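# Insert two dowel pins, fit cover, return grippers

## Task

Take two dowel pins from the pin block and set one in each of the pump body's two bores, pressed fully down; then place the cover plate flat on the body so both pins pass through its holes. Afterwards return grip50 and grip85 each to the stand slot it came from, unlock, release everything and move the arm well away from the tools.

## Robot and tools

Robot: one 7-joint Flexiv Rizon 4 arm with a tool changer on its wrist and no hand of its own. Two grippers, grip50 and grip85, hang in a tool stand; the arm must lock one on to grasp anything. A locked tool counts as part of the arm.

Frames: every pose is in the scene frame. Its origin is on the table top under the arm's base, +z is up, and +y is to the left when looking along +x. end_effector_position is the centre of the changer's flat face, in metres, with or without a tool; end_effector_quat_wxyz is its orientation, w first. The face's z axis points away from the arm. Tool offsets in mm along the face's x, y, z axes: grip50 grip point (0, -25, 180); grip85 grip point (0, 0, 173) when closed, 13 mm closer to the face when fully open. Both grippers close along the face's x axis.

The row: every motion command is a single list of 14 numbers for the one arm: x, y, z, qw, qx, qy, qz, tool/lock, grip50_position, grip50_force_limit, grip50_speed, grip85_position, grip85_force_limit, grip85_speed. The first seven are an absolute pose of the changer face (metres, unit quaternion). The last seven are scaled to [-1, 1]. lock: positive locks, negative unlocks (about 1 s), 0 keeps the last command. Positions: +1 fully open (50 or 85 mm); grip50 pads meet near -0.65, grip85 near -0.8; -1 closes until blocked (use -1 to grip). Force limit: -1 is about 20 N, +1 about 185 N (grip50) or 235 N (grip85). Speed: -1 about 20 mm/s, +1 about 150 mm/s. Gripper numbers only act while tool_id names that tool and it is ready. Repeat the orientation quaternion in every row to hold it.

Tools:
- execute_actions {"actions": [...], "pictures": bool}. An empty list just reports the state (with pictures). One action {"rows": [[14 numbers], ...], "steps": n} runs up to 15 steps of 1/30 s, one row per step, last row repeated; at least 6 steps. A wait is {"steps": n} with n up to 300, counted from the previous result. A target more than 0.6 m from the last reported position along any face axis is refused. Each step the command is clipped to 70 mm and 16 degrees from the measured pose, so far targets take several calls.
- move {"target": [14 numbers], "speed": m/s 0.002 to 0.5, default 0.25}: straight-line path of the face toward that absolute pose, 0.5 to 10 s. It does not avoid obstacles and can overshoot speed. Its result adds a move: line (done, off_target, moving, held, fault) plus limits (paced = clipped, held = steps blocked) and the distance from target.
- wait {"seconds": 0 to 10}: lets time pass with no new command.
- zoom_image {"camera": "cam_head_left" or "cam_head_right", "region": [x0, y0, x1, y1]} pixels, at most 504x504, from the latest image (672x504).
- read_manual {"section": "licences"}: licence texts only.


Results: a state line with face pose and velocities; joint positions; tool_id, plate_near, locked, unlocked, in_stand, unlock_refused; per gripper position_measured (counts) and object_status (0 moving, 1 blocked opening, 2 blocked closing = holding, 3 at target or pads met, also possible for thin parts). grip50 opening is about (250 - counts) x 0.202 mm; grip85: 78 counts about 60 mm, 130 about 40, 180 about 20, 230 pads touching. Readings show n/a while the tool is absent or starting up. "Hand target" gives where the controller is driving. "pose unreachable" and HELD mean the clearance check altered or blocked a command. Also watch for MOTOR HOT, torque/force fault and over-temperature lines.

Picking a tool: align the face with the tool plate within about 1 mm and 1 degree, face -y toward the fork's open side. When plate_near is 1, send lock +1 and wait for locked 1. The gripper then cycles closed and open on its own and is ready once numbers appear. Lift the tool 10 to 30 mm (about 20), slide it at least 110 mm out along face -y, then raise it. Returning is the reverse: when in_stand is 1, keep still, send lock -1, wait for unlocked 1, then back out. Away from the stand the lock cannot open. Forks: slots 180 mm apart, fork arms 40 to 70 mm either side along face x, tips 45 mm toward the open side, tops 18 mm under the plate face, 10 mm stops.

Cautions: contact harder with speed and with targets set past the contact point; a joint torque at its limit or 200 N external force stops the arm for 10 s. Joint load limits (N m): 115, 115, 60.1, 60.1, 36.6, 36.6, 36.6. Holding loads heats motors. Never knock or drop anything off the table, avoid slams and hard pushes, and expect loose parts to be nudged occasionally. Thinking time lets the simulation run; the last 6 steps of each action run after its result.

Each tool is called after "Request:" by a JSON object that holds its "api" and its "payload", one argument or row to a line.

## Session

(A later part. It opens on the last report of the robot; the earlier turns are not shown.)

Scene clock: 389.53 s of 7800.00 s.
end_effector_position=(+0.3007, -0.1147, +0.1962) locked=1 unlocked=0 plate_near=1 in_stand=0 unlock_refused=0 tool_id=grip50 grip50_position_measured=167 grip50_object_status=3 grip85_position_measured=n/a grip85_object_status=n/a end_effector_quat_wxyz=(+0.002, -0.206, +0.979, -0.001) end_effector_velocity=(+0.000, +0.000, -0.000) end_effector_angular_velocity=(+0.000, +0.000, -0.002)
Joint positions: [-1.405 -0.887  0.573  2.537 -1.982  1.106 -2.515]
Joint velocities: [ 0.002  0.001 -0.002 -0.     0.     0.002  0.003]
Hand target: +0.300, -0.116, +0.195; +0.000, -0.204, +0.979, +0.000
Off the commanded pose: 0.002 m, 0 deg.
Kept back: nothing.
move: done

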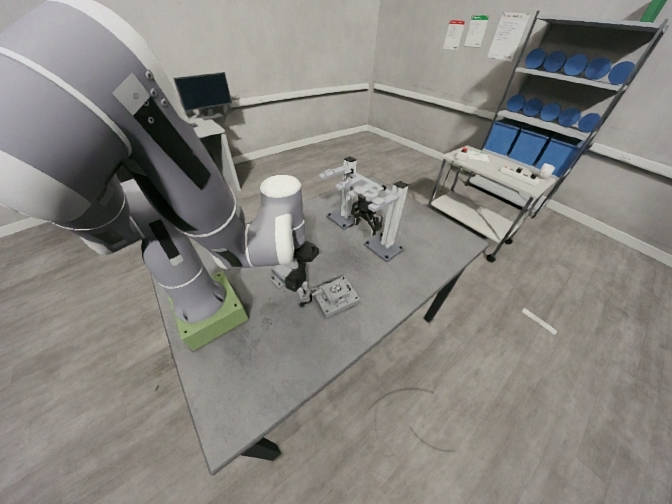

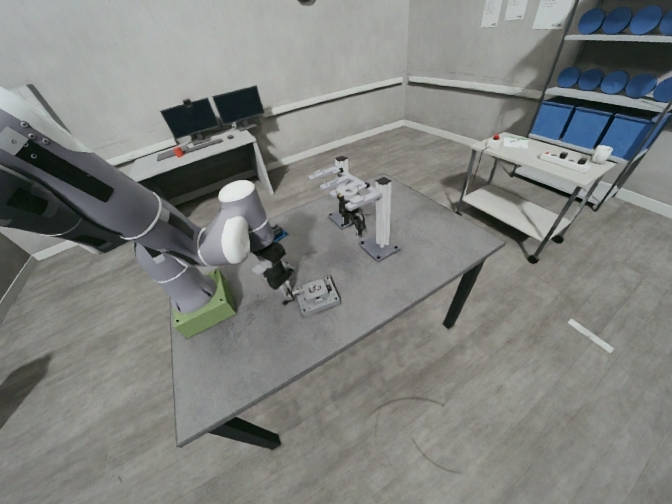

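Request:
{"api": "move", "payload": {
  "target": [0.2985,-0.116,0.199,0,-0.204,0.979,0,0,0.0,1,-1,0,0,0],
  "speed": 0.005
}}

Request:
{"api": "move", "payload": {
  "target": [0.2975,-0.1165,0.1945,0,-0.204,0.979,0,0,0.0,1,-1,0,0,0],
  "speed": 0.003
}}

Request:
{"api": "move", "payload": {
  "target": [0.2985,-0.116,0.196,0,-0.204,0.979,0,0,-1,1,-1,0,0,0],
  "speed": 0.003
}}

Request:
{"api": "move", "payload": {
  "target": [0.2985,-0.116,0.30,0,-0.204,0.979,0,0,-1,1,-1,0,0,0],
  "speed": 0.05
}}

Request:
{"api": "zoom_image", "payload": {
  "camera": "cam_head_left",
  "region": [270,250,350,310]
}}

Scene clock: 390.80 s of 7800.00 s.
end_effector_position=(+0.2985, -0.1160, +0.1989) locked=1 unlocked=0 plate_near=1 in_stand=0 unlock_refused=0 tool_id=grip50 grip50_position_measured=152 grip50_object_status=3 grip85_position_measured=n/a grip85_object_status=n/a end_effector_quat_wxyz=(-0.000, -0.204, +0.979, -0.000) end_effector_velocity=(+0.000, -0.000, +0.000) end_effector_angular_velocity=(-0.000, -0.000, +0.000)
Joint positions: [-1.41  -0.873  0.576  2.546 -1.964  1.109 -2.528]
Joint velocities: [-0. -0.  0. -0. -0. -0.  0.]
Hand target: +0.298, -0.116, +0.199; -0.000, -0.204, +0.979, -0.000
Off the commanded pose: 0.000 m, 0 deg.
Kept back: nothing.
move: done

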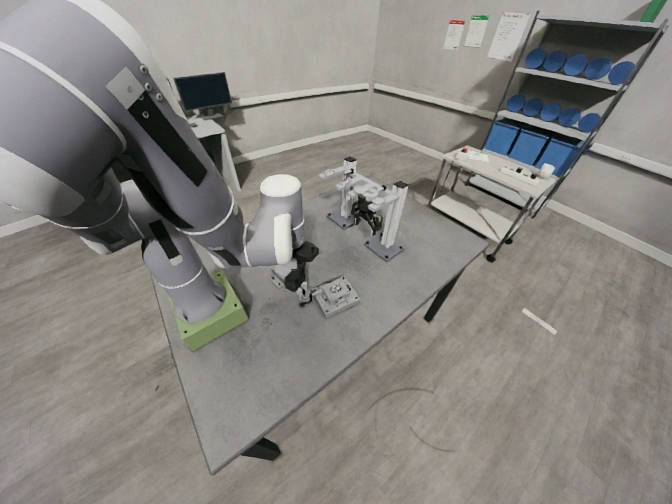

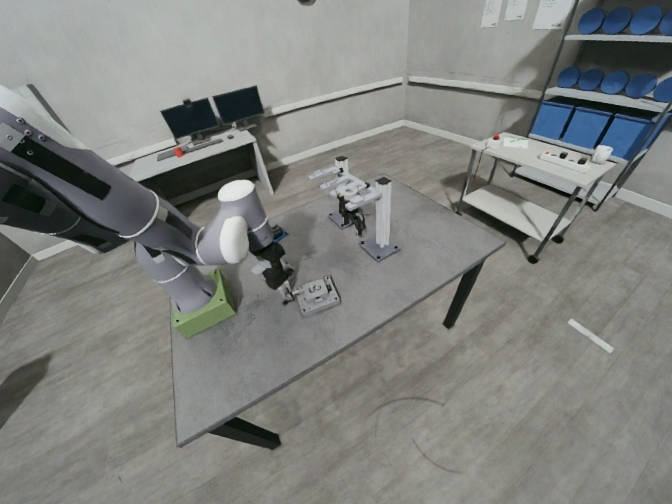

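Scene clock: 392.53 s of 7800.00 s.
end_effector_position=(+0.2987, -0.1157, +0.1962) locked=1 unlocked=0 plate_near=1 in_stand=0 unlock_refused=0 tool_id=grip50 grip50_position_measured=152 grip50_object_status=3 grip85_position_measured=n/a grip85_object_status=n/a end_effector_quat_wxyz=(+0.002, -0.206, +0.979, -0.001) end_effector_velocity=(+0.000, +0.000, +0.000) end_effector_angular_velocity=(+0.000, -0.000, +0.001)
Joint positions: [-1.41  -0.884  0.568  2.54  -1.989  1.109 -2.516]
Joint velocities: [ 0.002  0.001 -0.001 -0.    -0.     0.002  0.   ]
Hand target: +0.298, -0.117, +0.195; +0.000, -0.204, +0.979, +0.000
Off the commanded pose: 0.002 m, 0 deg.
Kept back: nothing.
move: done

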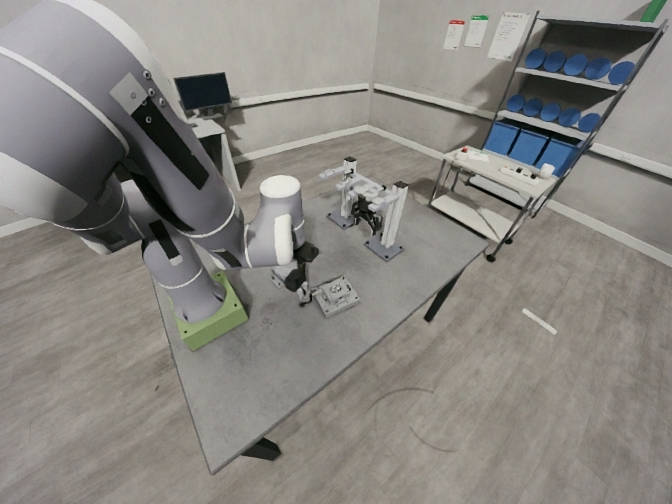

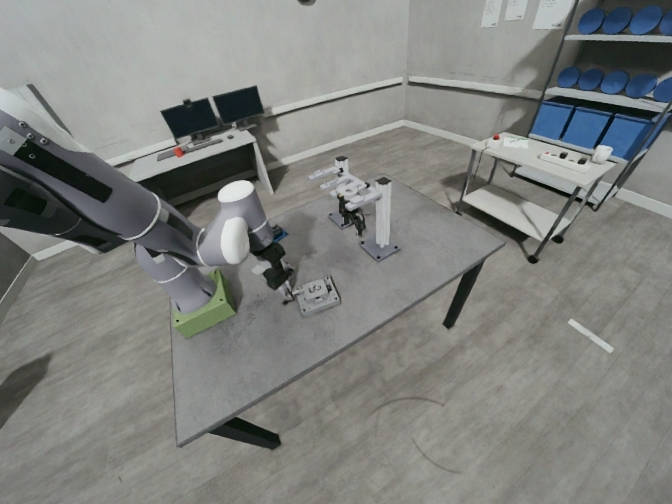

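Scene clock: 393.80 s of 7800.00 s.
end_effector_position=(+0.2990, -0.1157, +0.1965) locked=1 unlocked=0 plate_near=1 in_stand=0 unlock_refused=0 tool_id=grip50 grip50_position_measured=254 grip50_object_status=3 grip85_position_measured=n/a grip85_object_status=n/a end_effector_quat_wxyz=(+0.001, -0.205, +0.979, -0.000) end_effector_velocity=(+0.000, +0.000, +0.000) end_effector_angular_velocity=(-0.000, -0.000, +0.001)
Joint positions: [-1.406 -0.88   0.568  2.54  -1.979  1.11  -2.518]
Joint velocities: [ 0.     0.    -0.     0.    -0.001  0.    -0.001]
Hand target: +0.299, -0.116, +0.196; +0.000, -0.204, +0.979, -0.000
Off the commanded pose: 0.001 m, 0 deg.
Kept back: nothing.
move: done

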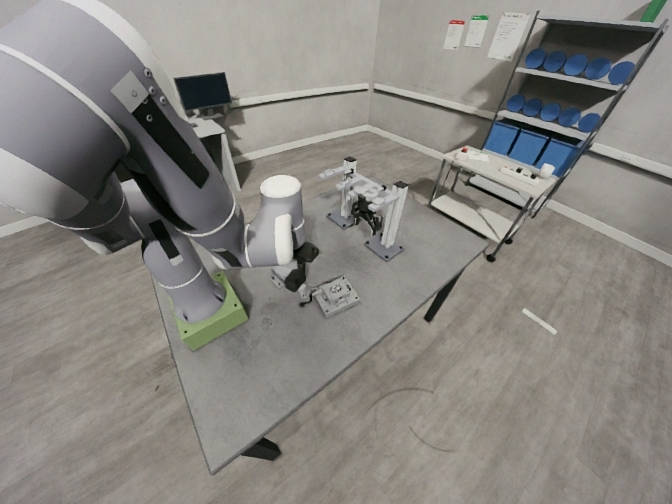

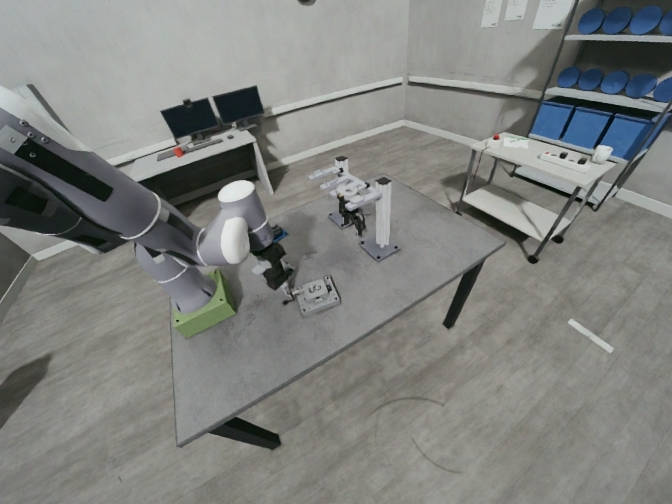

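Scene clock: 396.13 s of 7800.00 s.
end_effector_position=(+0.2981, -0.1157, +0.2995) locked=1 unlocked=0 plate_near=1 in_stand=0 unlock_refused=0 tool_id=grip50 grip50_position_measured=254 grip50_object_status=3 grip85_position_measured=n/a grip85_object_status=n/a end_effector_quat_wxyz=(-0.000, -0.204, +0.979, -0.000) end_effector_velocity=(-0.000, +0.000, -0.000) end_effector_angular_velocity=(+0.007, +0.005, +0.003)
Joint positions: [-1.622 -0.574  1.024  2.656 -1.271  1.069 -2.964]
Joint velocities: [-0.037 -0.039  0.034 -0.006 -0.016 -0.04   0.001]
Hand target: +0.298, -0.116, +0.300; -0.000, -0.204, +0.979, -0.000
Off the commanded pose: 0.001 m, 0 deg.
joint sent to its limit — the command would take joint 7 (wrist roll) past its lower limit, so that joint was sent only as far as its limit.
Kept back: nothing.
move: done

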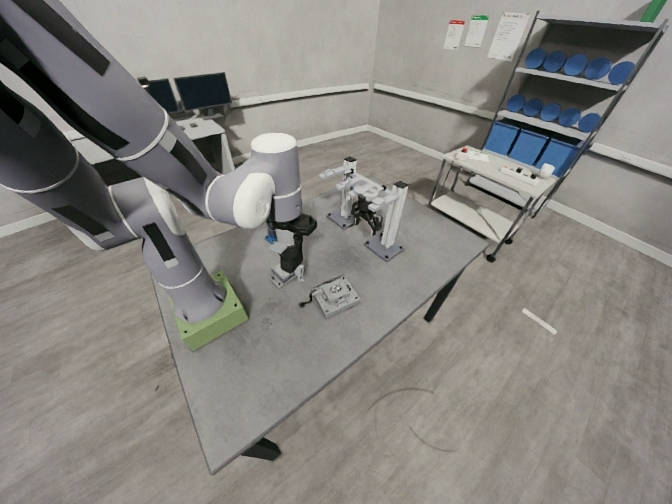

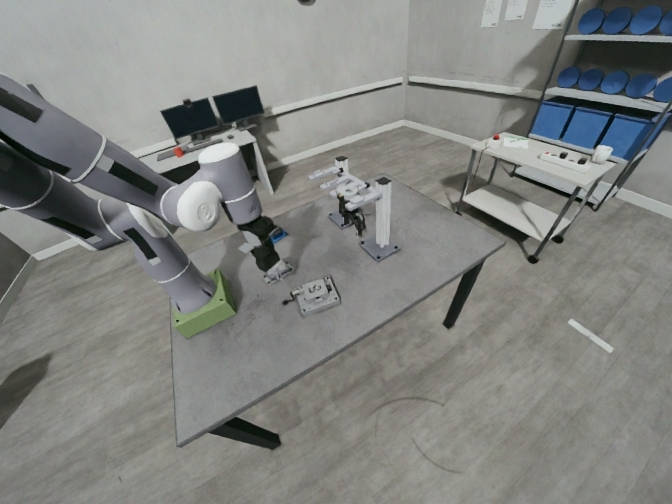

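Region (270, 250, 350, 310) of cam_head_left's 672x504 image, scaled by 6.300, with more detail than that image has; it fills the top 378 rows of this view, and the rest is white.

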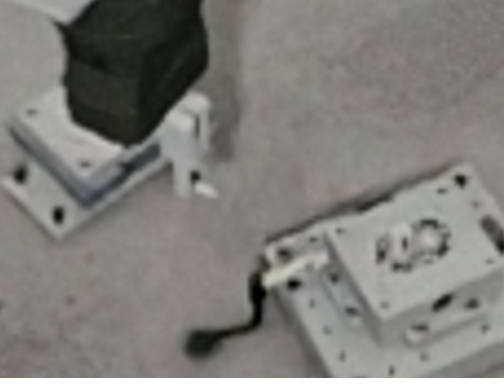

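Request:
{"api": "move", "payload": {
  "target": [0.40,0.0,0.36,0,0.6225,0.7826,0,0,-1,1,-1,0,0,0]
}}

Request:
{"api": "move", "payload": {
  "target": [0.45,0.0,0.36,0,0.996,-0.087,0,0,-1,1,-1,0,0,0]
}}

Request:
{"api": "move", "payload": {
  "target": [0.463,-0.015,0.25,0.7044,0.7044,-0.0616,-0.0616,0,-1,1,-1,0,0,0],
  "speed": 0.15
}}

Scene clock: 400.87 s of 7800.00 s.
end_effector_position=(+0.3999, +0.0004, +0.3602) locked=1 unlocked=0 plate_near=1 in_stand=0 unlock_refused=0 tool_id=grip50 grip50_position_measured=254 grip50_object_status=3 grip85_position_measured=n/a grip85_object_status=n/a end_effector_quat_wxyz=(+0.000, +0.622, +0.783, +0.001) end_effector_velocity=(-0.000, -0.000, -0.000) end_effector_angular_velocity=(+0.000, +0.000, -0.001)
Joint positions: [-1.091 -0.448  1.158  2.42  -0.704  0.92  -1.142]
Joint velocities: [-0.    -0.     0.     0.     0.     0.     0.001]
Hand target: +0.400, +0.000, +0.360; +0.000, +0.622, +0.783, +0.001
Off the commanded pose: 0.000 m, 0 deg.
Kept back: nothing.
move: done

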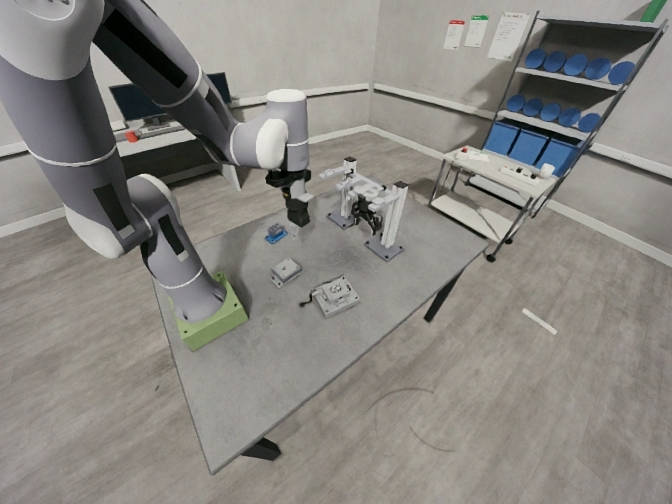

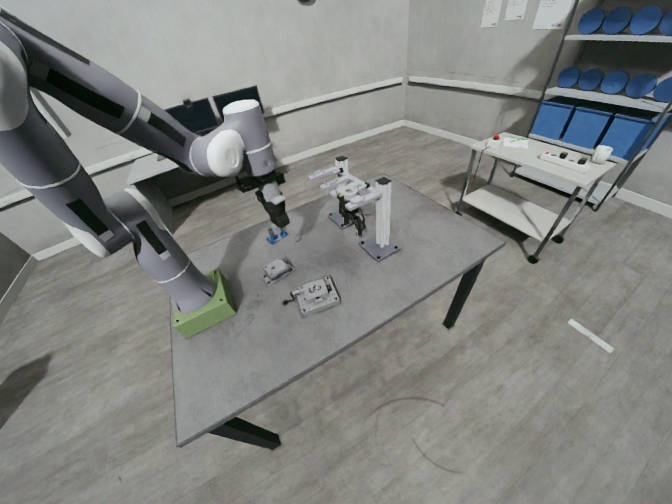

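Scene clock: 405.13 s of 7800.00 s.
end_effector_position=(+0.4500, +0.0001, +0.3603) locked=1 unlocked=0 plate_near=1 in_stand=0 unlock_refused=0 tool_id=grip50 grip50_position_measured=254 grip50_object_status=3 grip85_position_measured=n/a grip85_object_status=n/a end_effector_quat_wxyz=(-0.001, +0.996, -0.087, +0.000) end_effector_velocity=(+0.000, -0.000, +0.000) end_effector_angular_velocity=(-0.000, -0.001, +0.001)
Joint positions: [-0.681 -0.369  0.824  2.299 -0.457  0.94   0.694]
Joint velocities: [-0.  0.  0. -0. -0.  0. -0.]
Hand target: +0.450, +0.000, +0.360; -0.000, +0.996, -0.087, +0.000
Off the commanded pose: 0.000 m, 0 deg.
Kept back: nothing.
move: done

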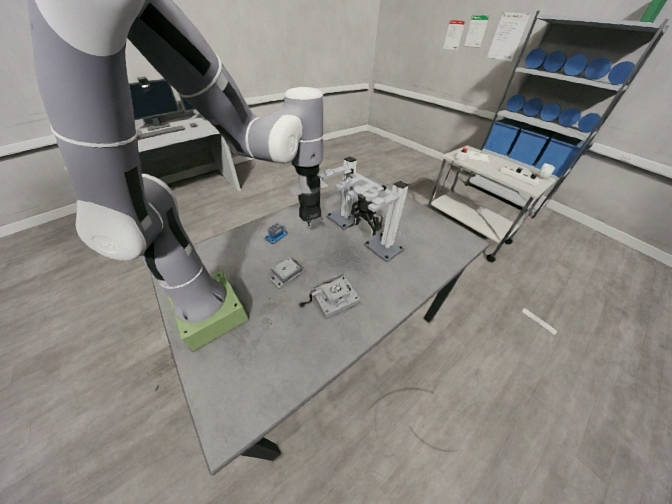

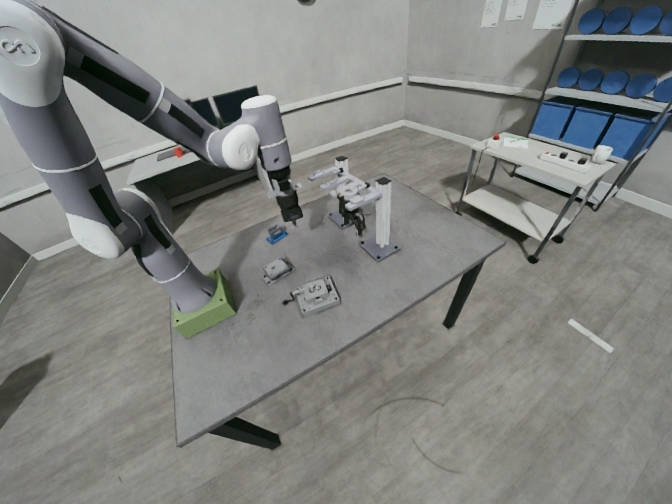

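Scene clock: 410.67 s of 7800.00 s.
end_effector_position=(+0.4630, -0.0149, +0.2496) locked=1 unlocked=0 plate_near=1 in_stand=0 unlock_refused=0 tool_id=grip50 grip50_position_measured=254 grip50_object_status=3 grip85_position_measured=n/a grip85_object_status=n/a end_effector_quat_wxyz=(+0.703, +0.706, -0.061, -0.060) end_effector_velocity=(+0.000, +0.000, +0.000) end_effector_angular_velocity=(-0.000, -0.001, +0.001)
Joint positions: [ 0.161 -0.846  0.282  2.05  -1.06  -0.307  1.453]
Joint velocities: [ 0.     0.    -0.    -0.    -0.001 -0.     0.   ]
Hand target: +0.463, -0.015, +0.250; +0.703, +0.705, -0.061, -0.060
Off the commanded pose: 0.000 m, 0 deg.
Kept back: nothing.
move: done

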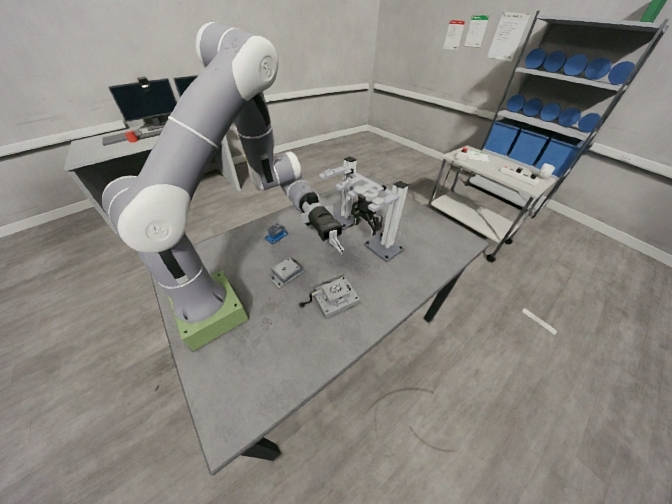

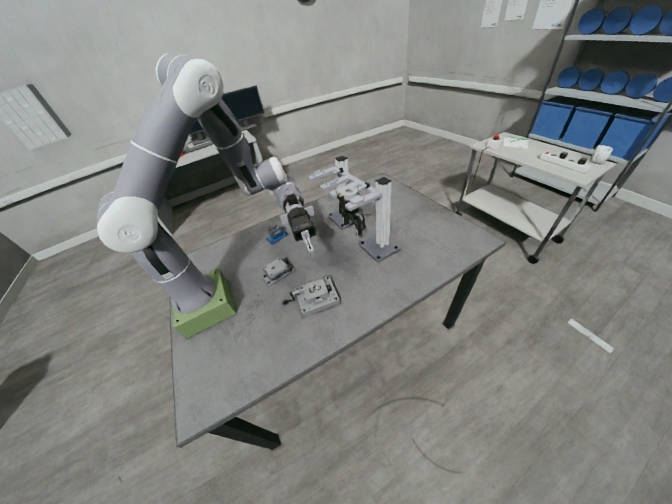

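Request:
{"api": "move", "payload": {
  "target": [0.463,-0.015,0.125,0.7044,0.7044,-0.0616,-0.0616,0,-1,1,-1,0,0,0],
  "speed": 0.05
}}

Request:
{"api": "zoom_image", "payload": {
  "camera": "cam_head_left",
  "region": [305,255,365,300]
}}

Request:
{"api": "zoom_image", "payload": {
  "camera": "cam_head_right",
  "region": [290,255,350,300]
}}

Scene clock: 413.70 s of 7800.00 s.
end_effector_position=(+0.4631, -0.0149, +0.1249) locked=1 unlocked=0 plate_near=1 in_stand=0 unlock_refused=0 tool_id=grip50 grip50_position_measured=254 grip50_object_status=3 grip85_position_measured=n/a grip85_object_status=n/a end_effector_quat_wxyz=(+0.704, +0.704, -0.062, -0.062) end_effector_velocity=(-0.000, -0.000, -0.000) end_effector_angular_velocity=(+0.000, +0.000, -0.001)
Joint positions: [ 0.19  -1.133  0.223  1.904 -1.086 -0.227  1.568]
Joint velocities: [0.    0.    0.    0.    0.001 0.    0.   ]
Hand target: +0.463, -0.015, +0.125; +0.704, +0.705, -0.062, -0.062
Off the commanded pose: 0.000 m, 0 deg.
Kept back: nothing.
move: done

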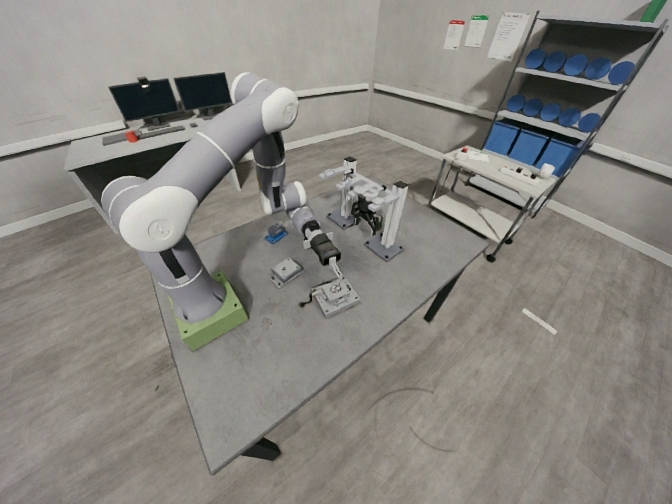

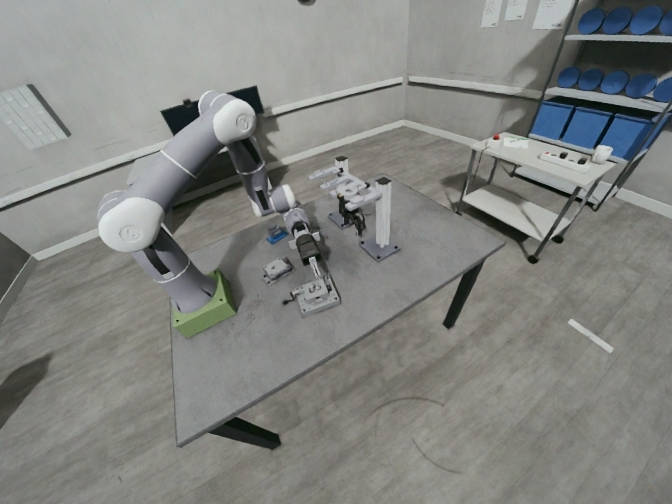

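Region (305, 255, 365, 300) of cam_head_left's 672x504 image, scaled by 8.400, with more detail than that image has; it fills the top 378 rows of this view, and the rest is white.

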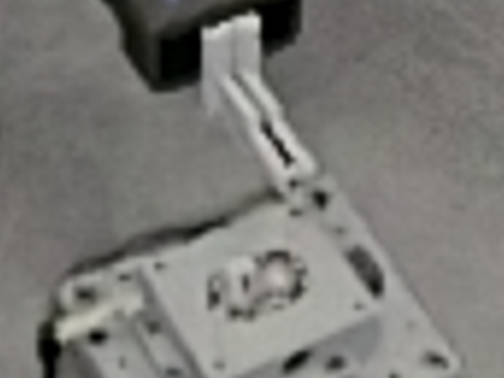

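Region (290, 255, 350, 300) of cam_head_right's 672x504 image, scaled by 8.400, with more detail than that image has; it fills the top 378 rows of this view, and the rest is white.

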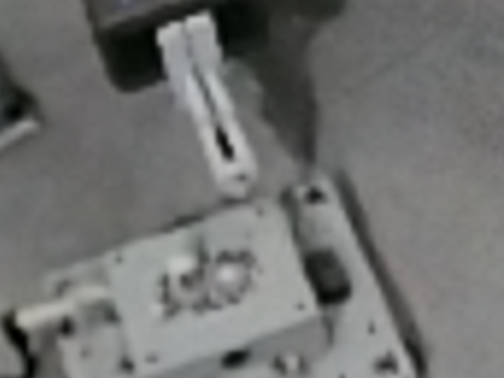

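Request:
{"api": "move", "payload": {
  "target": [0.463,-0.015,0.104,0.7044,0.7044,-0.0616,-0.0616,0,-1,1,-1,0,0,0],
  "speed": 0.004
}}

Request:
{"api": "zoom_image", "payload": {
  "camera": "cam_head_left",
  "region": [320,265,360,295]
}}

Request:
{"api": "zoom_image", "payload": {
  "camera": "cam_head_right",
  "region": [300,265,340,295]
}}

Scene clock: 419.37 s of 7800.00 s.
end_effector_position=(+0.4630, -0.0150, +0.1041) locked=1 unlocked=0 plate_near=1 in_stand=0 unlock_refused=0 tool_id=grip50 grip50_position_measured=254 grip50_object_status=3 grip85_position_measured=n/a grip85_object_status=n/a end_effector_quat_wxyz=(+0.704, +0.704, -0.062, -0.062) end_effector_velocity=(+0.000, +0.000, -0.000) end_effector_angular_velocity=(-0.000, -0.001, +0.001)
Joint positions: [ 0.194 -1.181  0.216  1.872 -1.093 -0.216  1.582]
Joint velocities: [ 0.    -0.    -0.    -0.    -0.001 -0.     0.001]
Hand target: +0.463, -0.015, +0.104; +0.704, +0.704, -0.062, -0.062
Off the commanded pose: 0.000 m, 0 deg.
Kept back: nothing.
move: done

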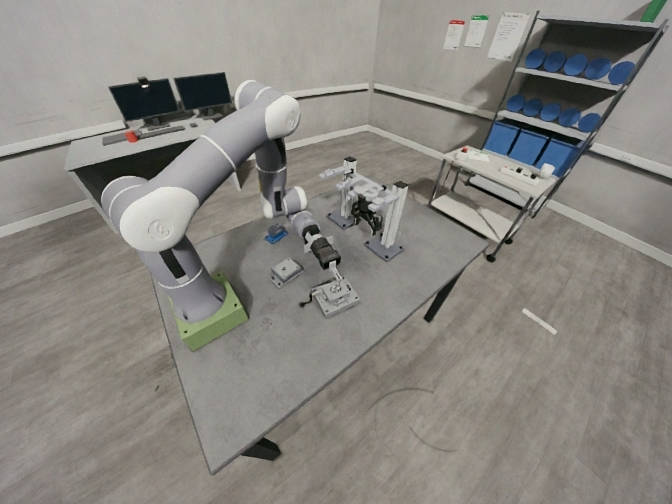

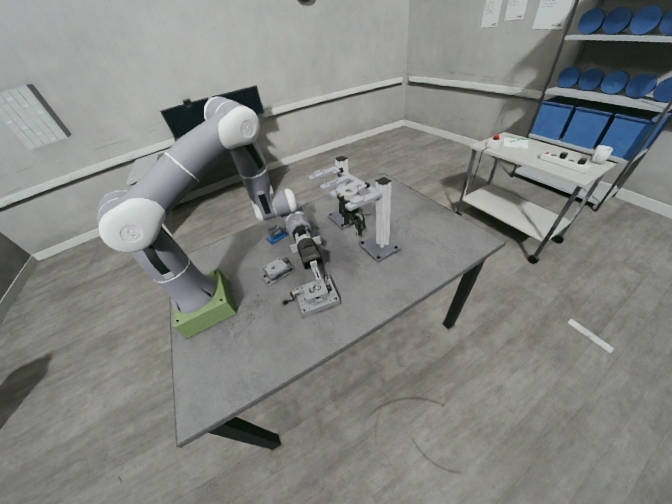

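Region (320, 265, 360, 295) of cam_head_left's 672x504 image, scaled by 12.600, with more detail than that image has; it fills the top 378 rows of this view, and the rest is white.

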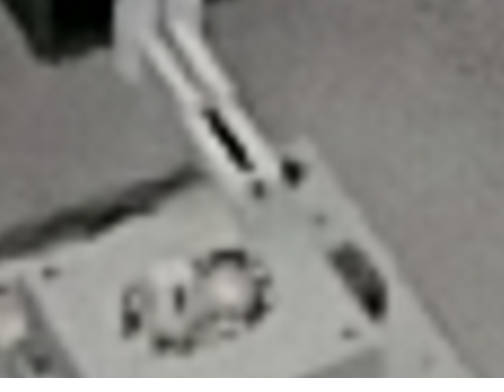

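Region (300, 265, 340, 295) of cam_head_right's 672x504 image, scaled by 12.600, with more detail than that image has; it fills the top 378 rows of this view, and the rest is white.

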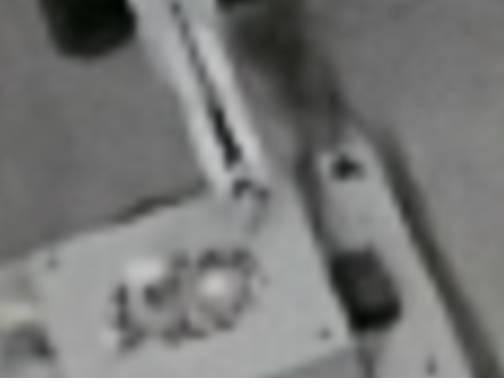

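Request:
{"api": "move", "payload": {
  "target": [0.463,-0.015,0.097,0.7044,0.7044,-0.0616,-0.0616,0,-1,1,-1,0,0,0],
  "speed": 0.003
}}

Request:
{"api": "zoom_image", "payload": {
  "camera": "cam_head_right",
  "region": [300,265,340,295]
}}

Scene clock: 422.20 s of 7800.00 s.
end_effector_position=(+0.4630, -0.0154, +0.0983) locked=1 unlocked=0 plate_near=1 in_stand=0 unlock_refused=0 tool_id=grip50 grip50_position_measured=254 grip50_object_status=3 grip85_position_measured=n/a grip85_object_status=n/a end_effector_quat_wxyz=(+0.706, +0.703, -0.062, -0.062) end_effector_velocity=(+0.000, -0.000, +0.000) end_effector_angular_velocity=(-0.000, +0.000, -0.001)
Joint positions: [ 0.194 -1.197  0.215  1.861 -1.095 -0.219  1.586]
Joint velocities: [-0.005 -0.001  0.005 -0.001 -0.003 -0.005  0.001]
Hand target: +0.463, -0.015, +0.097; +0.704, +0.704, -0.062, -0.062
Off the commanded pose: 0.001 m, 0 deg.
Kept back: nothing.
move: done

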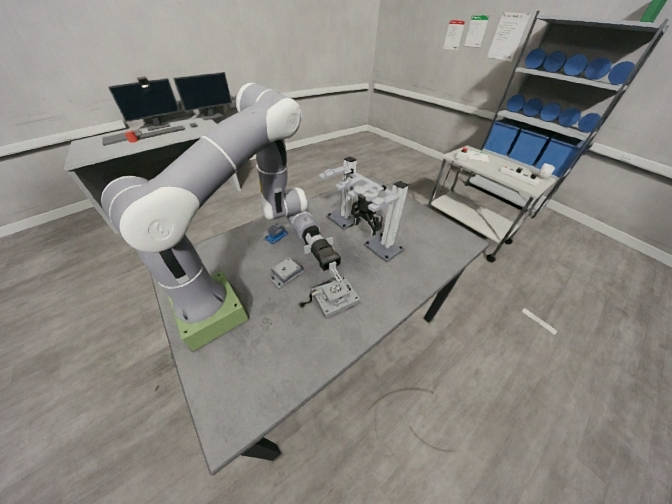

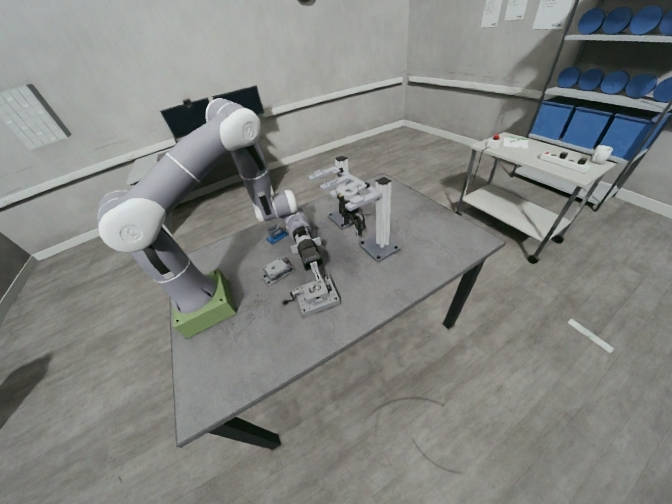

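Region (300, 265, 340, 295) of cam_head_right's 672x504 image, scaled by 12.600, with more detail than that image has; it fills the top 378 rows of this view, and the rest is white.

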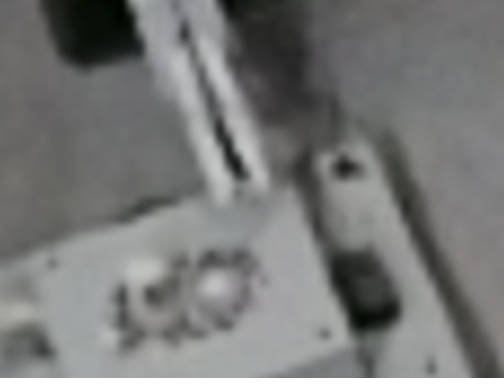

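Request:
{"api": "move", "payload": {
  "target": [0.463,-0.015,0.116,0.7044,0.7044,-0.0616,-0.0616,0,-1,1,-1,0,0,0],
  "speed": 0.006
}}

Request:
{"api": "zoom_image", "payload": {
  "camera": "cam_head_right",
  "region": [300,265,340,295]
}}

Request:
{"api": "zoom_image", "payload": {
  "camera": "cam_head_left",
  "region": [320,265,360,295]
}}

Scene clock: 425.70 s of 7800.00 s.
end_effector_position=(+0.4630, -0.0150, +0.1159) locked=1 unlocked=0 plate_near=1 in_stand=0 unlock_refused=0 tool_id=grip50 grip50_position_measured=254 grip50_object_status=3 grip85_position_measured=n/a grip85_object_status=n/a end_effector_quat_wxyz=(+0.704, +0.704, -0.062, -0.061) end_effector_velocity=(+0.000, +0.000, +0.000) end_effector_angular_velocity=(-0.000, -0.001, +0.000)
Joint positions: [ 0.188 -1.155  0.224  1.89  -1.093 -0.225  1.576]
Joint velocities: [-0.  0.  0. -0. -0. -0.  0.]
Hand target: +0.463, -0.015, +0.116; +0.704, +0.704, -0.062, -0.062
Off the commanded pose: 0.000 m, 0 deg.
Kept back: nothing.
move: done

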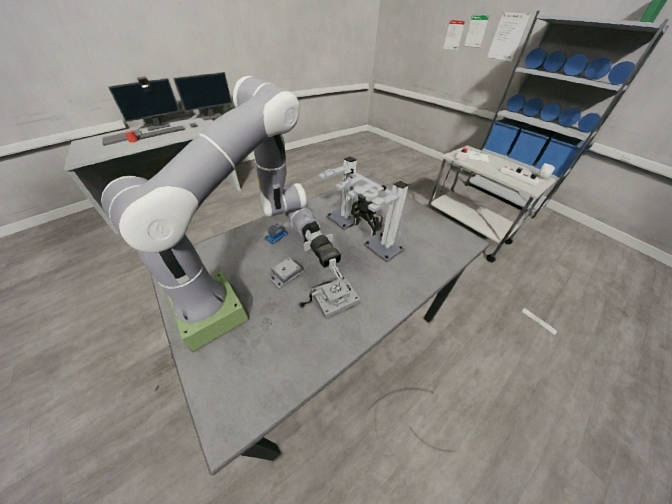

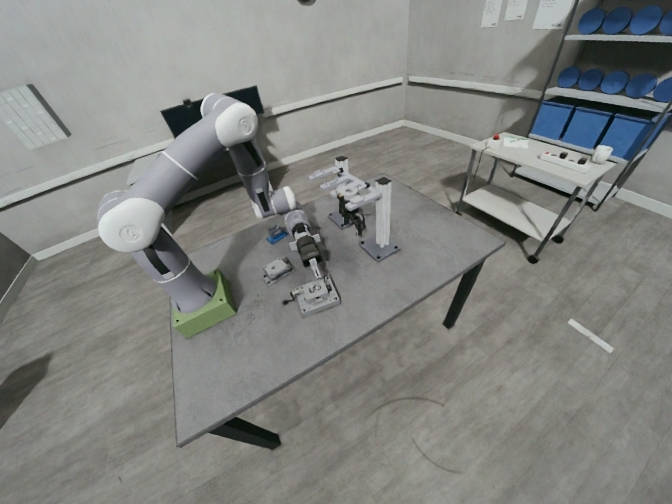

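Region (300, 265, 340, 295) of cam_head_right's 672x504 image, scaled by 12.600, with more detail than that image has; it fills the top 378 rows of this view, and the rest is white.

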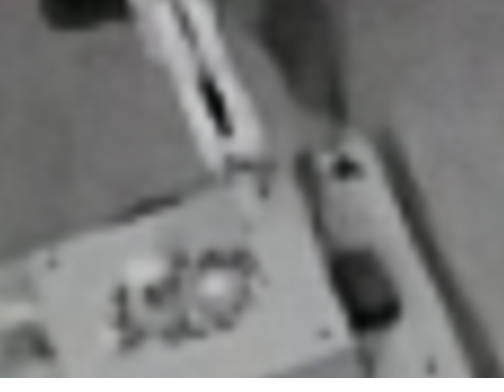

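Region (320, 265, 360, 295) of cam_head_left's 672x504 image, scaled by 12.600, with more detail than that image has; it fills the top 378 rows of this view, and the rest is white.

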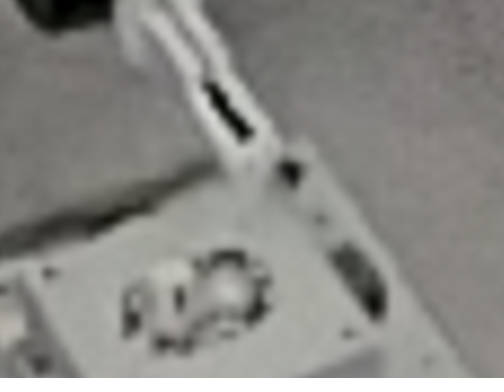

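Request:
{"api": "move", "payload": {
  "target": [0.458,-0.0157,0.112,0.7044,0.7044,-0.0616,-0.0616,0,-1,1,-1,0,0,0],
  "speed": 0.006
}}

Request:
{"api": "execute_actions", "payload": {
  "actions": [
    {"rows":[[0.458,-0.0157,0.1115,0.7044,0.7044,-0.0616,-0.0616,0,-1,1,-1,0,0,0],[0.458,-0.0157,0.111,0.7044,0.7044,-0.0616,-0.0616,0,-1,1,-1,0,0,0],[0.458,-0.0157,0.1105,0.7044,0.7044,-0.0616,-0.0616,0,-1,1,-1,0,0,0],[0.458,-0.0157,0.11,0.7044,0.7044,-0.0616,-0.0616,0,-1,1,-1,0,0,0]],"steps":15}
  ]
}}

Request:
{"api": "move", "payload": {
  "target": [0.458,-0.0157,0.105,0.7044,0.7044,-0.0616,-0.0616,0,-1,1,-1,0,0,0],
  "speed": 0.003
}}

Scene clock: 427.37 s of 7800.00 s.
end_effector_position=(+0.4582, -0.0157, +0.1122) locked=1 unlocked=0 plate_near=1 in_stand=0 unlock_refused=0 tool_id=grip50 grip50_position_measured=254 grip50_object_status=3 grip85_position_measured=n/a grip85_object_status=n/a end_effector_quat_wxyz=(+0.705, +0.704, -0.062, -0.062) end_effector_velocity=(-0.000, +0.000, -0.000) end_effector_angular_velocity=(+0.000, -0.001, +0.000)
Joint positions: [ 0.187 -1.161  0.226  1.896 -1.092 -0.222  1.588]
Joint velocities: [-0.    -0.     0.001  0.    -0.    -0.     0.001]
Hand target: +0.458, -0.016, +0.112; +0.704, +0.704, -0.062, -0.062
Off the commanded pose: 0.000 m, 0 deg.
Kept back: nothing.
move: done

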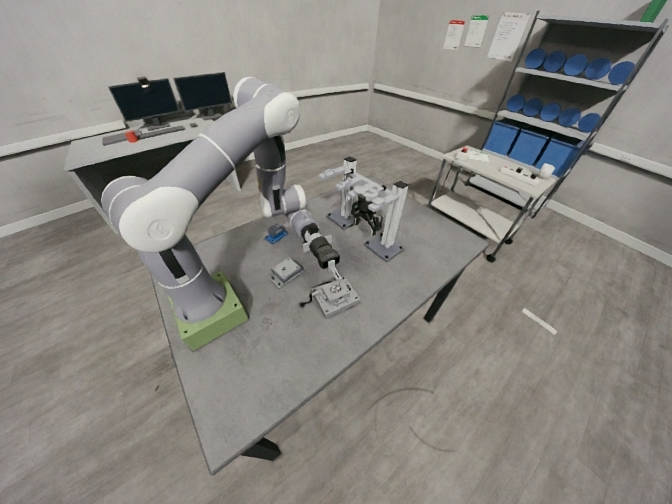

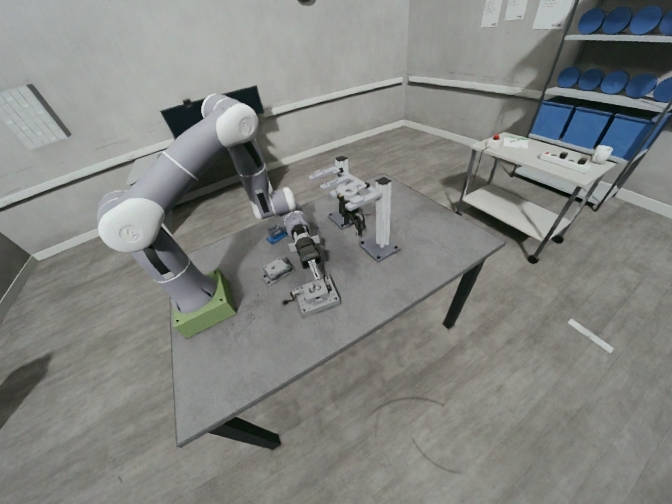

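Scene clock: 427.67 s of 7800.00 s.
end_effector_position=(+0.4579, -0.0158, +0.1101) locked=1 unlocked=0 plate_near=1 in_stand=0 unlock_refused=0 tool_id=grip50 grip50_position_measured=254 grip50_object_status=3 grip85_position_measured=n/a grip85_object_status=n/a end_effector_quat_wxyz=(+0.704, +0.704, -0.062, -0.062) end_effector_velocity=(+0.000, -0.000, +0.000) end_effector_angular_velocity=(-0.000, +0.000, +0.001)
Joint positions: [ 0.187 -1.166  0.225  1.894 -1.092 -0.221  1.589]
Joint velocities: [ 0.    -0.    -0.    -0.    -0.001 -0.    -0.001]
Steps of this call (steps 1 to 9: the first 9 steps of this action). Readings (end_effector_position | what the end effector reports):
1: (+0.4581, -0.0157, +0.1121) | locked=1 unlocked=0 plate_near=1 in_stand=0 unlock_refused=0 tool_id=grip50 grip50_position_measured=254 grip50_object_status=3 grip85_position_measured=n/a grip85_object_status=n/a
2: (+0.4581, -0.0157, +0.1118) | locked=1 unlocked=0 plate_near=1 in_stand=0 unlock_refused=0 tool_id=grip50 grip50_position_measured=254 grip50_object_status=3 grip85_position_measured=n/a grip85_object_status=n/a
4: (+0.4580, -0.0157, +0.1108) | locked=1 unlocked=0 plate_near=1 in_stand=0 unlock_refused=0 tool_id=grip50 grip50_position_measured=254 grip50_object_status=3 grip85_position_measured=n/a grip85_object_status=n/a
8: (+0.4579, -0.0158, +0.1101) | locked=1 unlocked=0 plate_near=1 in_stand=0 unlock_refused=0 tool_id=grip50 grip50_position_measured=254 grip50_object_status=3 grip85_position_measured=n/a grip85_object_status=n/a
9: the state above

Scene clock: 429.80 s of 7800.00 s.
end_effector_position=(+0.4580, -0.0158, +0.1051) locked=1 unlocked=0 plate_near=1 in_stand=0 unlock_refused=0 tool_id=grip50 grip50_position_measured=254 grip50_object_status=3 grip85_position_measured=n/a grip85_object_status=n/a end_effector_quat_wxyz=(+0.704, +0.704, -0.062, -0.062) end_effector_velocity=(-0.000, -0.000, -0.000) end_effector_angular_velocity=(+0.000, +0.001, -0.000)
Joint positions: [ 0.188 -1.177  0.223  1.886 -1.093 -0.218  1.592]
Joint velocities: [-0.    -0.    -0.     0.     0.    -0.    -0.001]
Hand target: +0.458, -0.016, +0.105; +0.704, +0.704, -0.062, -0.062
Off your previous action's commanded pose: 0.000 m, 0 deg at its last step (step 6 of this call).
Off the commanded pose: 0.000 m, 0 deg.
Kept back: nothing.
move: done

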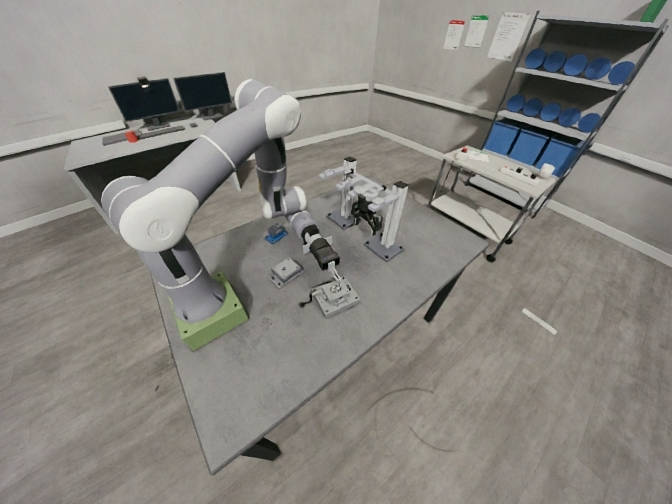

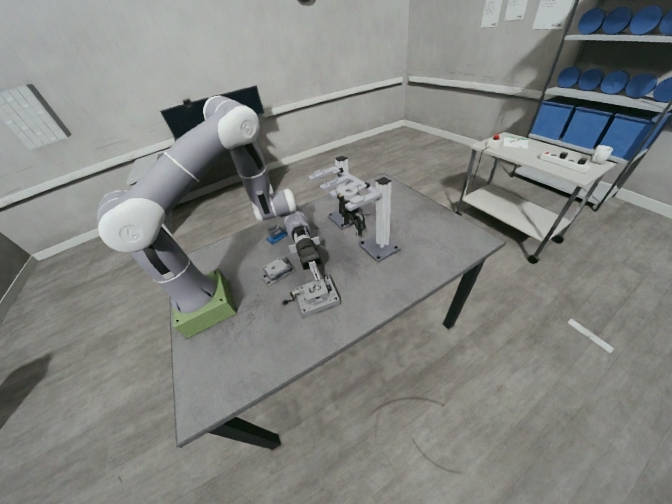

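Request:
{"api": "move", "payload": {
  "target": [0.458,-0.0157,0.100,0.7044,0.7044,-0.0616,-0.0616,0,-1,1,-1,0,0,0],
  "speed": 0.003
}}

Request:
{"api": "move", "payload": {
  "target": [0.458,-0.0157,0.097,0.7044,0.7044,-0.0616,-0.0616,0,-1,1,-1,0,0,0],
  "speed": 0.003
}}

Request:
{"api": "zoom_image", "payload": {
  "camera": "cam_head_right",
  "region": [300,265,340,295]
}}

Scene clock: 432.00 s of 7800.00 s.
end_effector_position=(+0.4580, -0.0158, +0.1001) locked=1 unlocked=0 plate_near=1 in_stand=0 unlock_refused=0 tool_id=grip50 grip50_position_measured=254 grip50_object_status=3 grip85_position_measured=n/a grip85_object_status=n/a end_effector_quat_wxyz=(+0.704, +0.704, -0.062, -0.062) end_effector_velocity=(-0.000, -0.000, -0.000) end_effector_angular_velocity=(+0.000, +0.002, -0.000)
Joint positions: [ 0.189 -1.189  0.221  1.878 -1.095 -0.216  1.595]
Joint velocities: [-0.    -0.     0.     0.     0.    -0.    -0.002]
Hand target: +0.458, -0.016, +0.100; +0.704, +0.704, -0.062, -0.062
Off the commanded pose: 0.000 m, 0 deg.
Kept back: nothing.
move: done

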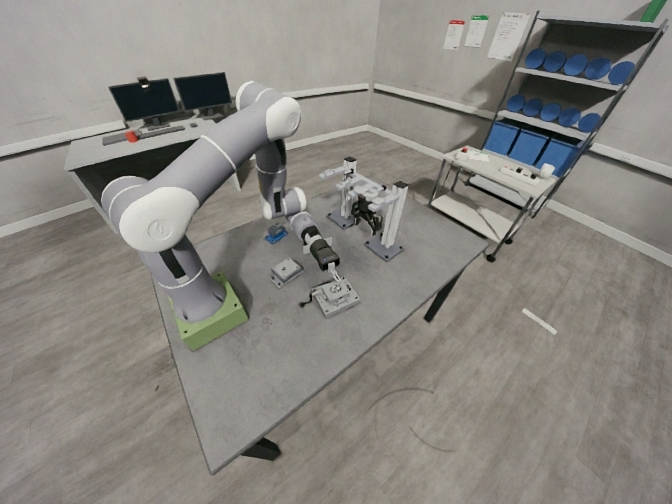

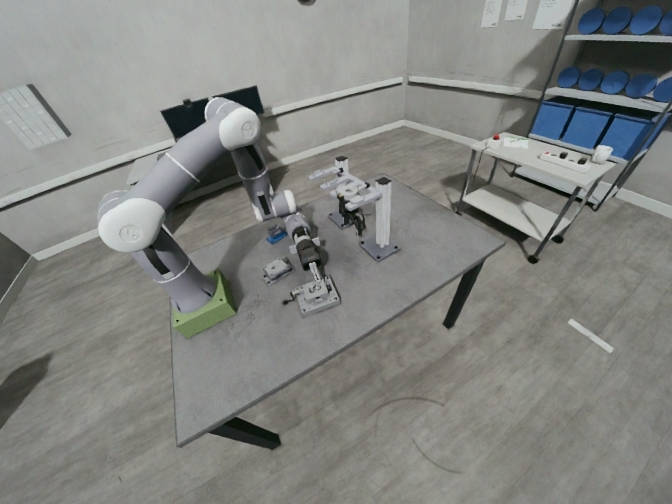

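Scene clock: 433.27 s of 7800.00 s.
end_effector_position=(+0.4580, -0.0161, +0.0983) locked=1 unlocked=0 plate_near=1 in_stand=0 unlock_refused=0 tool_id=grip50 grip50_position_measured=254 grip50_object_status=3 grip85_position_measured=n/a grip85_object_status=n/a end_effector_quat_wxyz=(+0.706, +0.703, -0.062, -0.062) end_effector_velocity=(-0.000, -0.000, +0.000) end_effector_angular_velocity=(-0.000, -0.001, -0.001)
Joint positions: [ 0.188 -1.196  0.222  1.873 -1.096 -0.22   1.597]
Joint velocities: [-0.005 -0.001  0.005 -0.001 -0.002 -0.005  0.003]
Hand target: +0.458, -0.016, +0.097; +0.704, +0.704, -0.062, -0.062
Off the commanded pose: 0.001 m, 0 deg.
Kept back: nothing.
move: done

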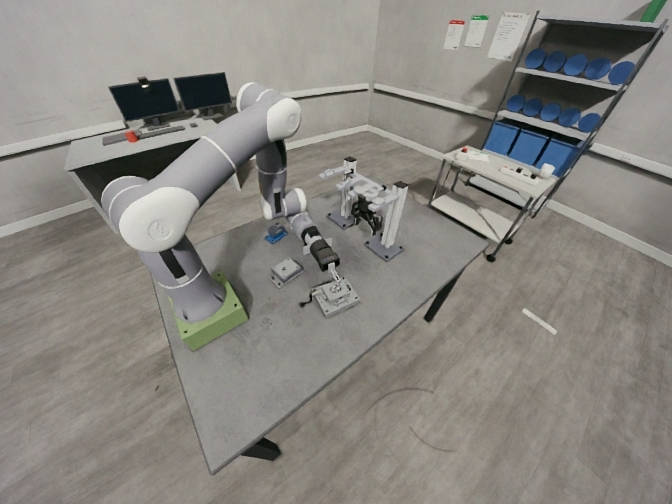

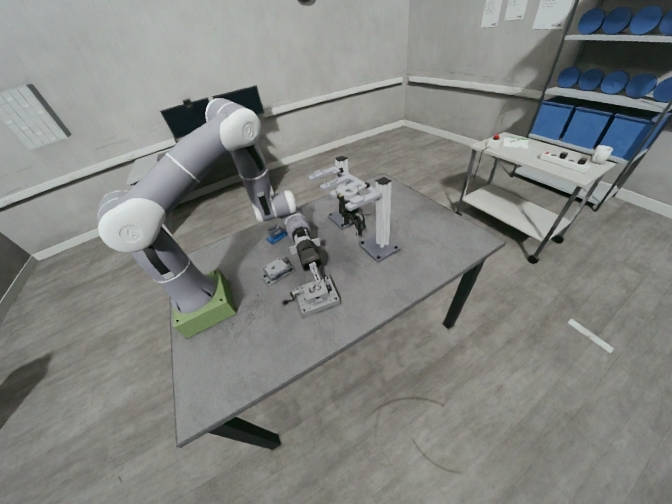

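Region (300, 265, 340, 295) of cam_head_right's 672x504 image, scaled by 12.600, with more detail than that image has; it fills the top 378 rows of this view, and the rest is white.

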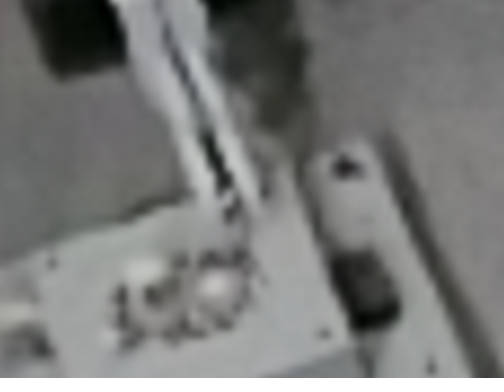

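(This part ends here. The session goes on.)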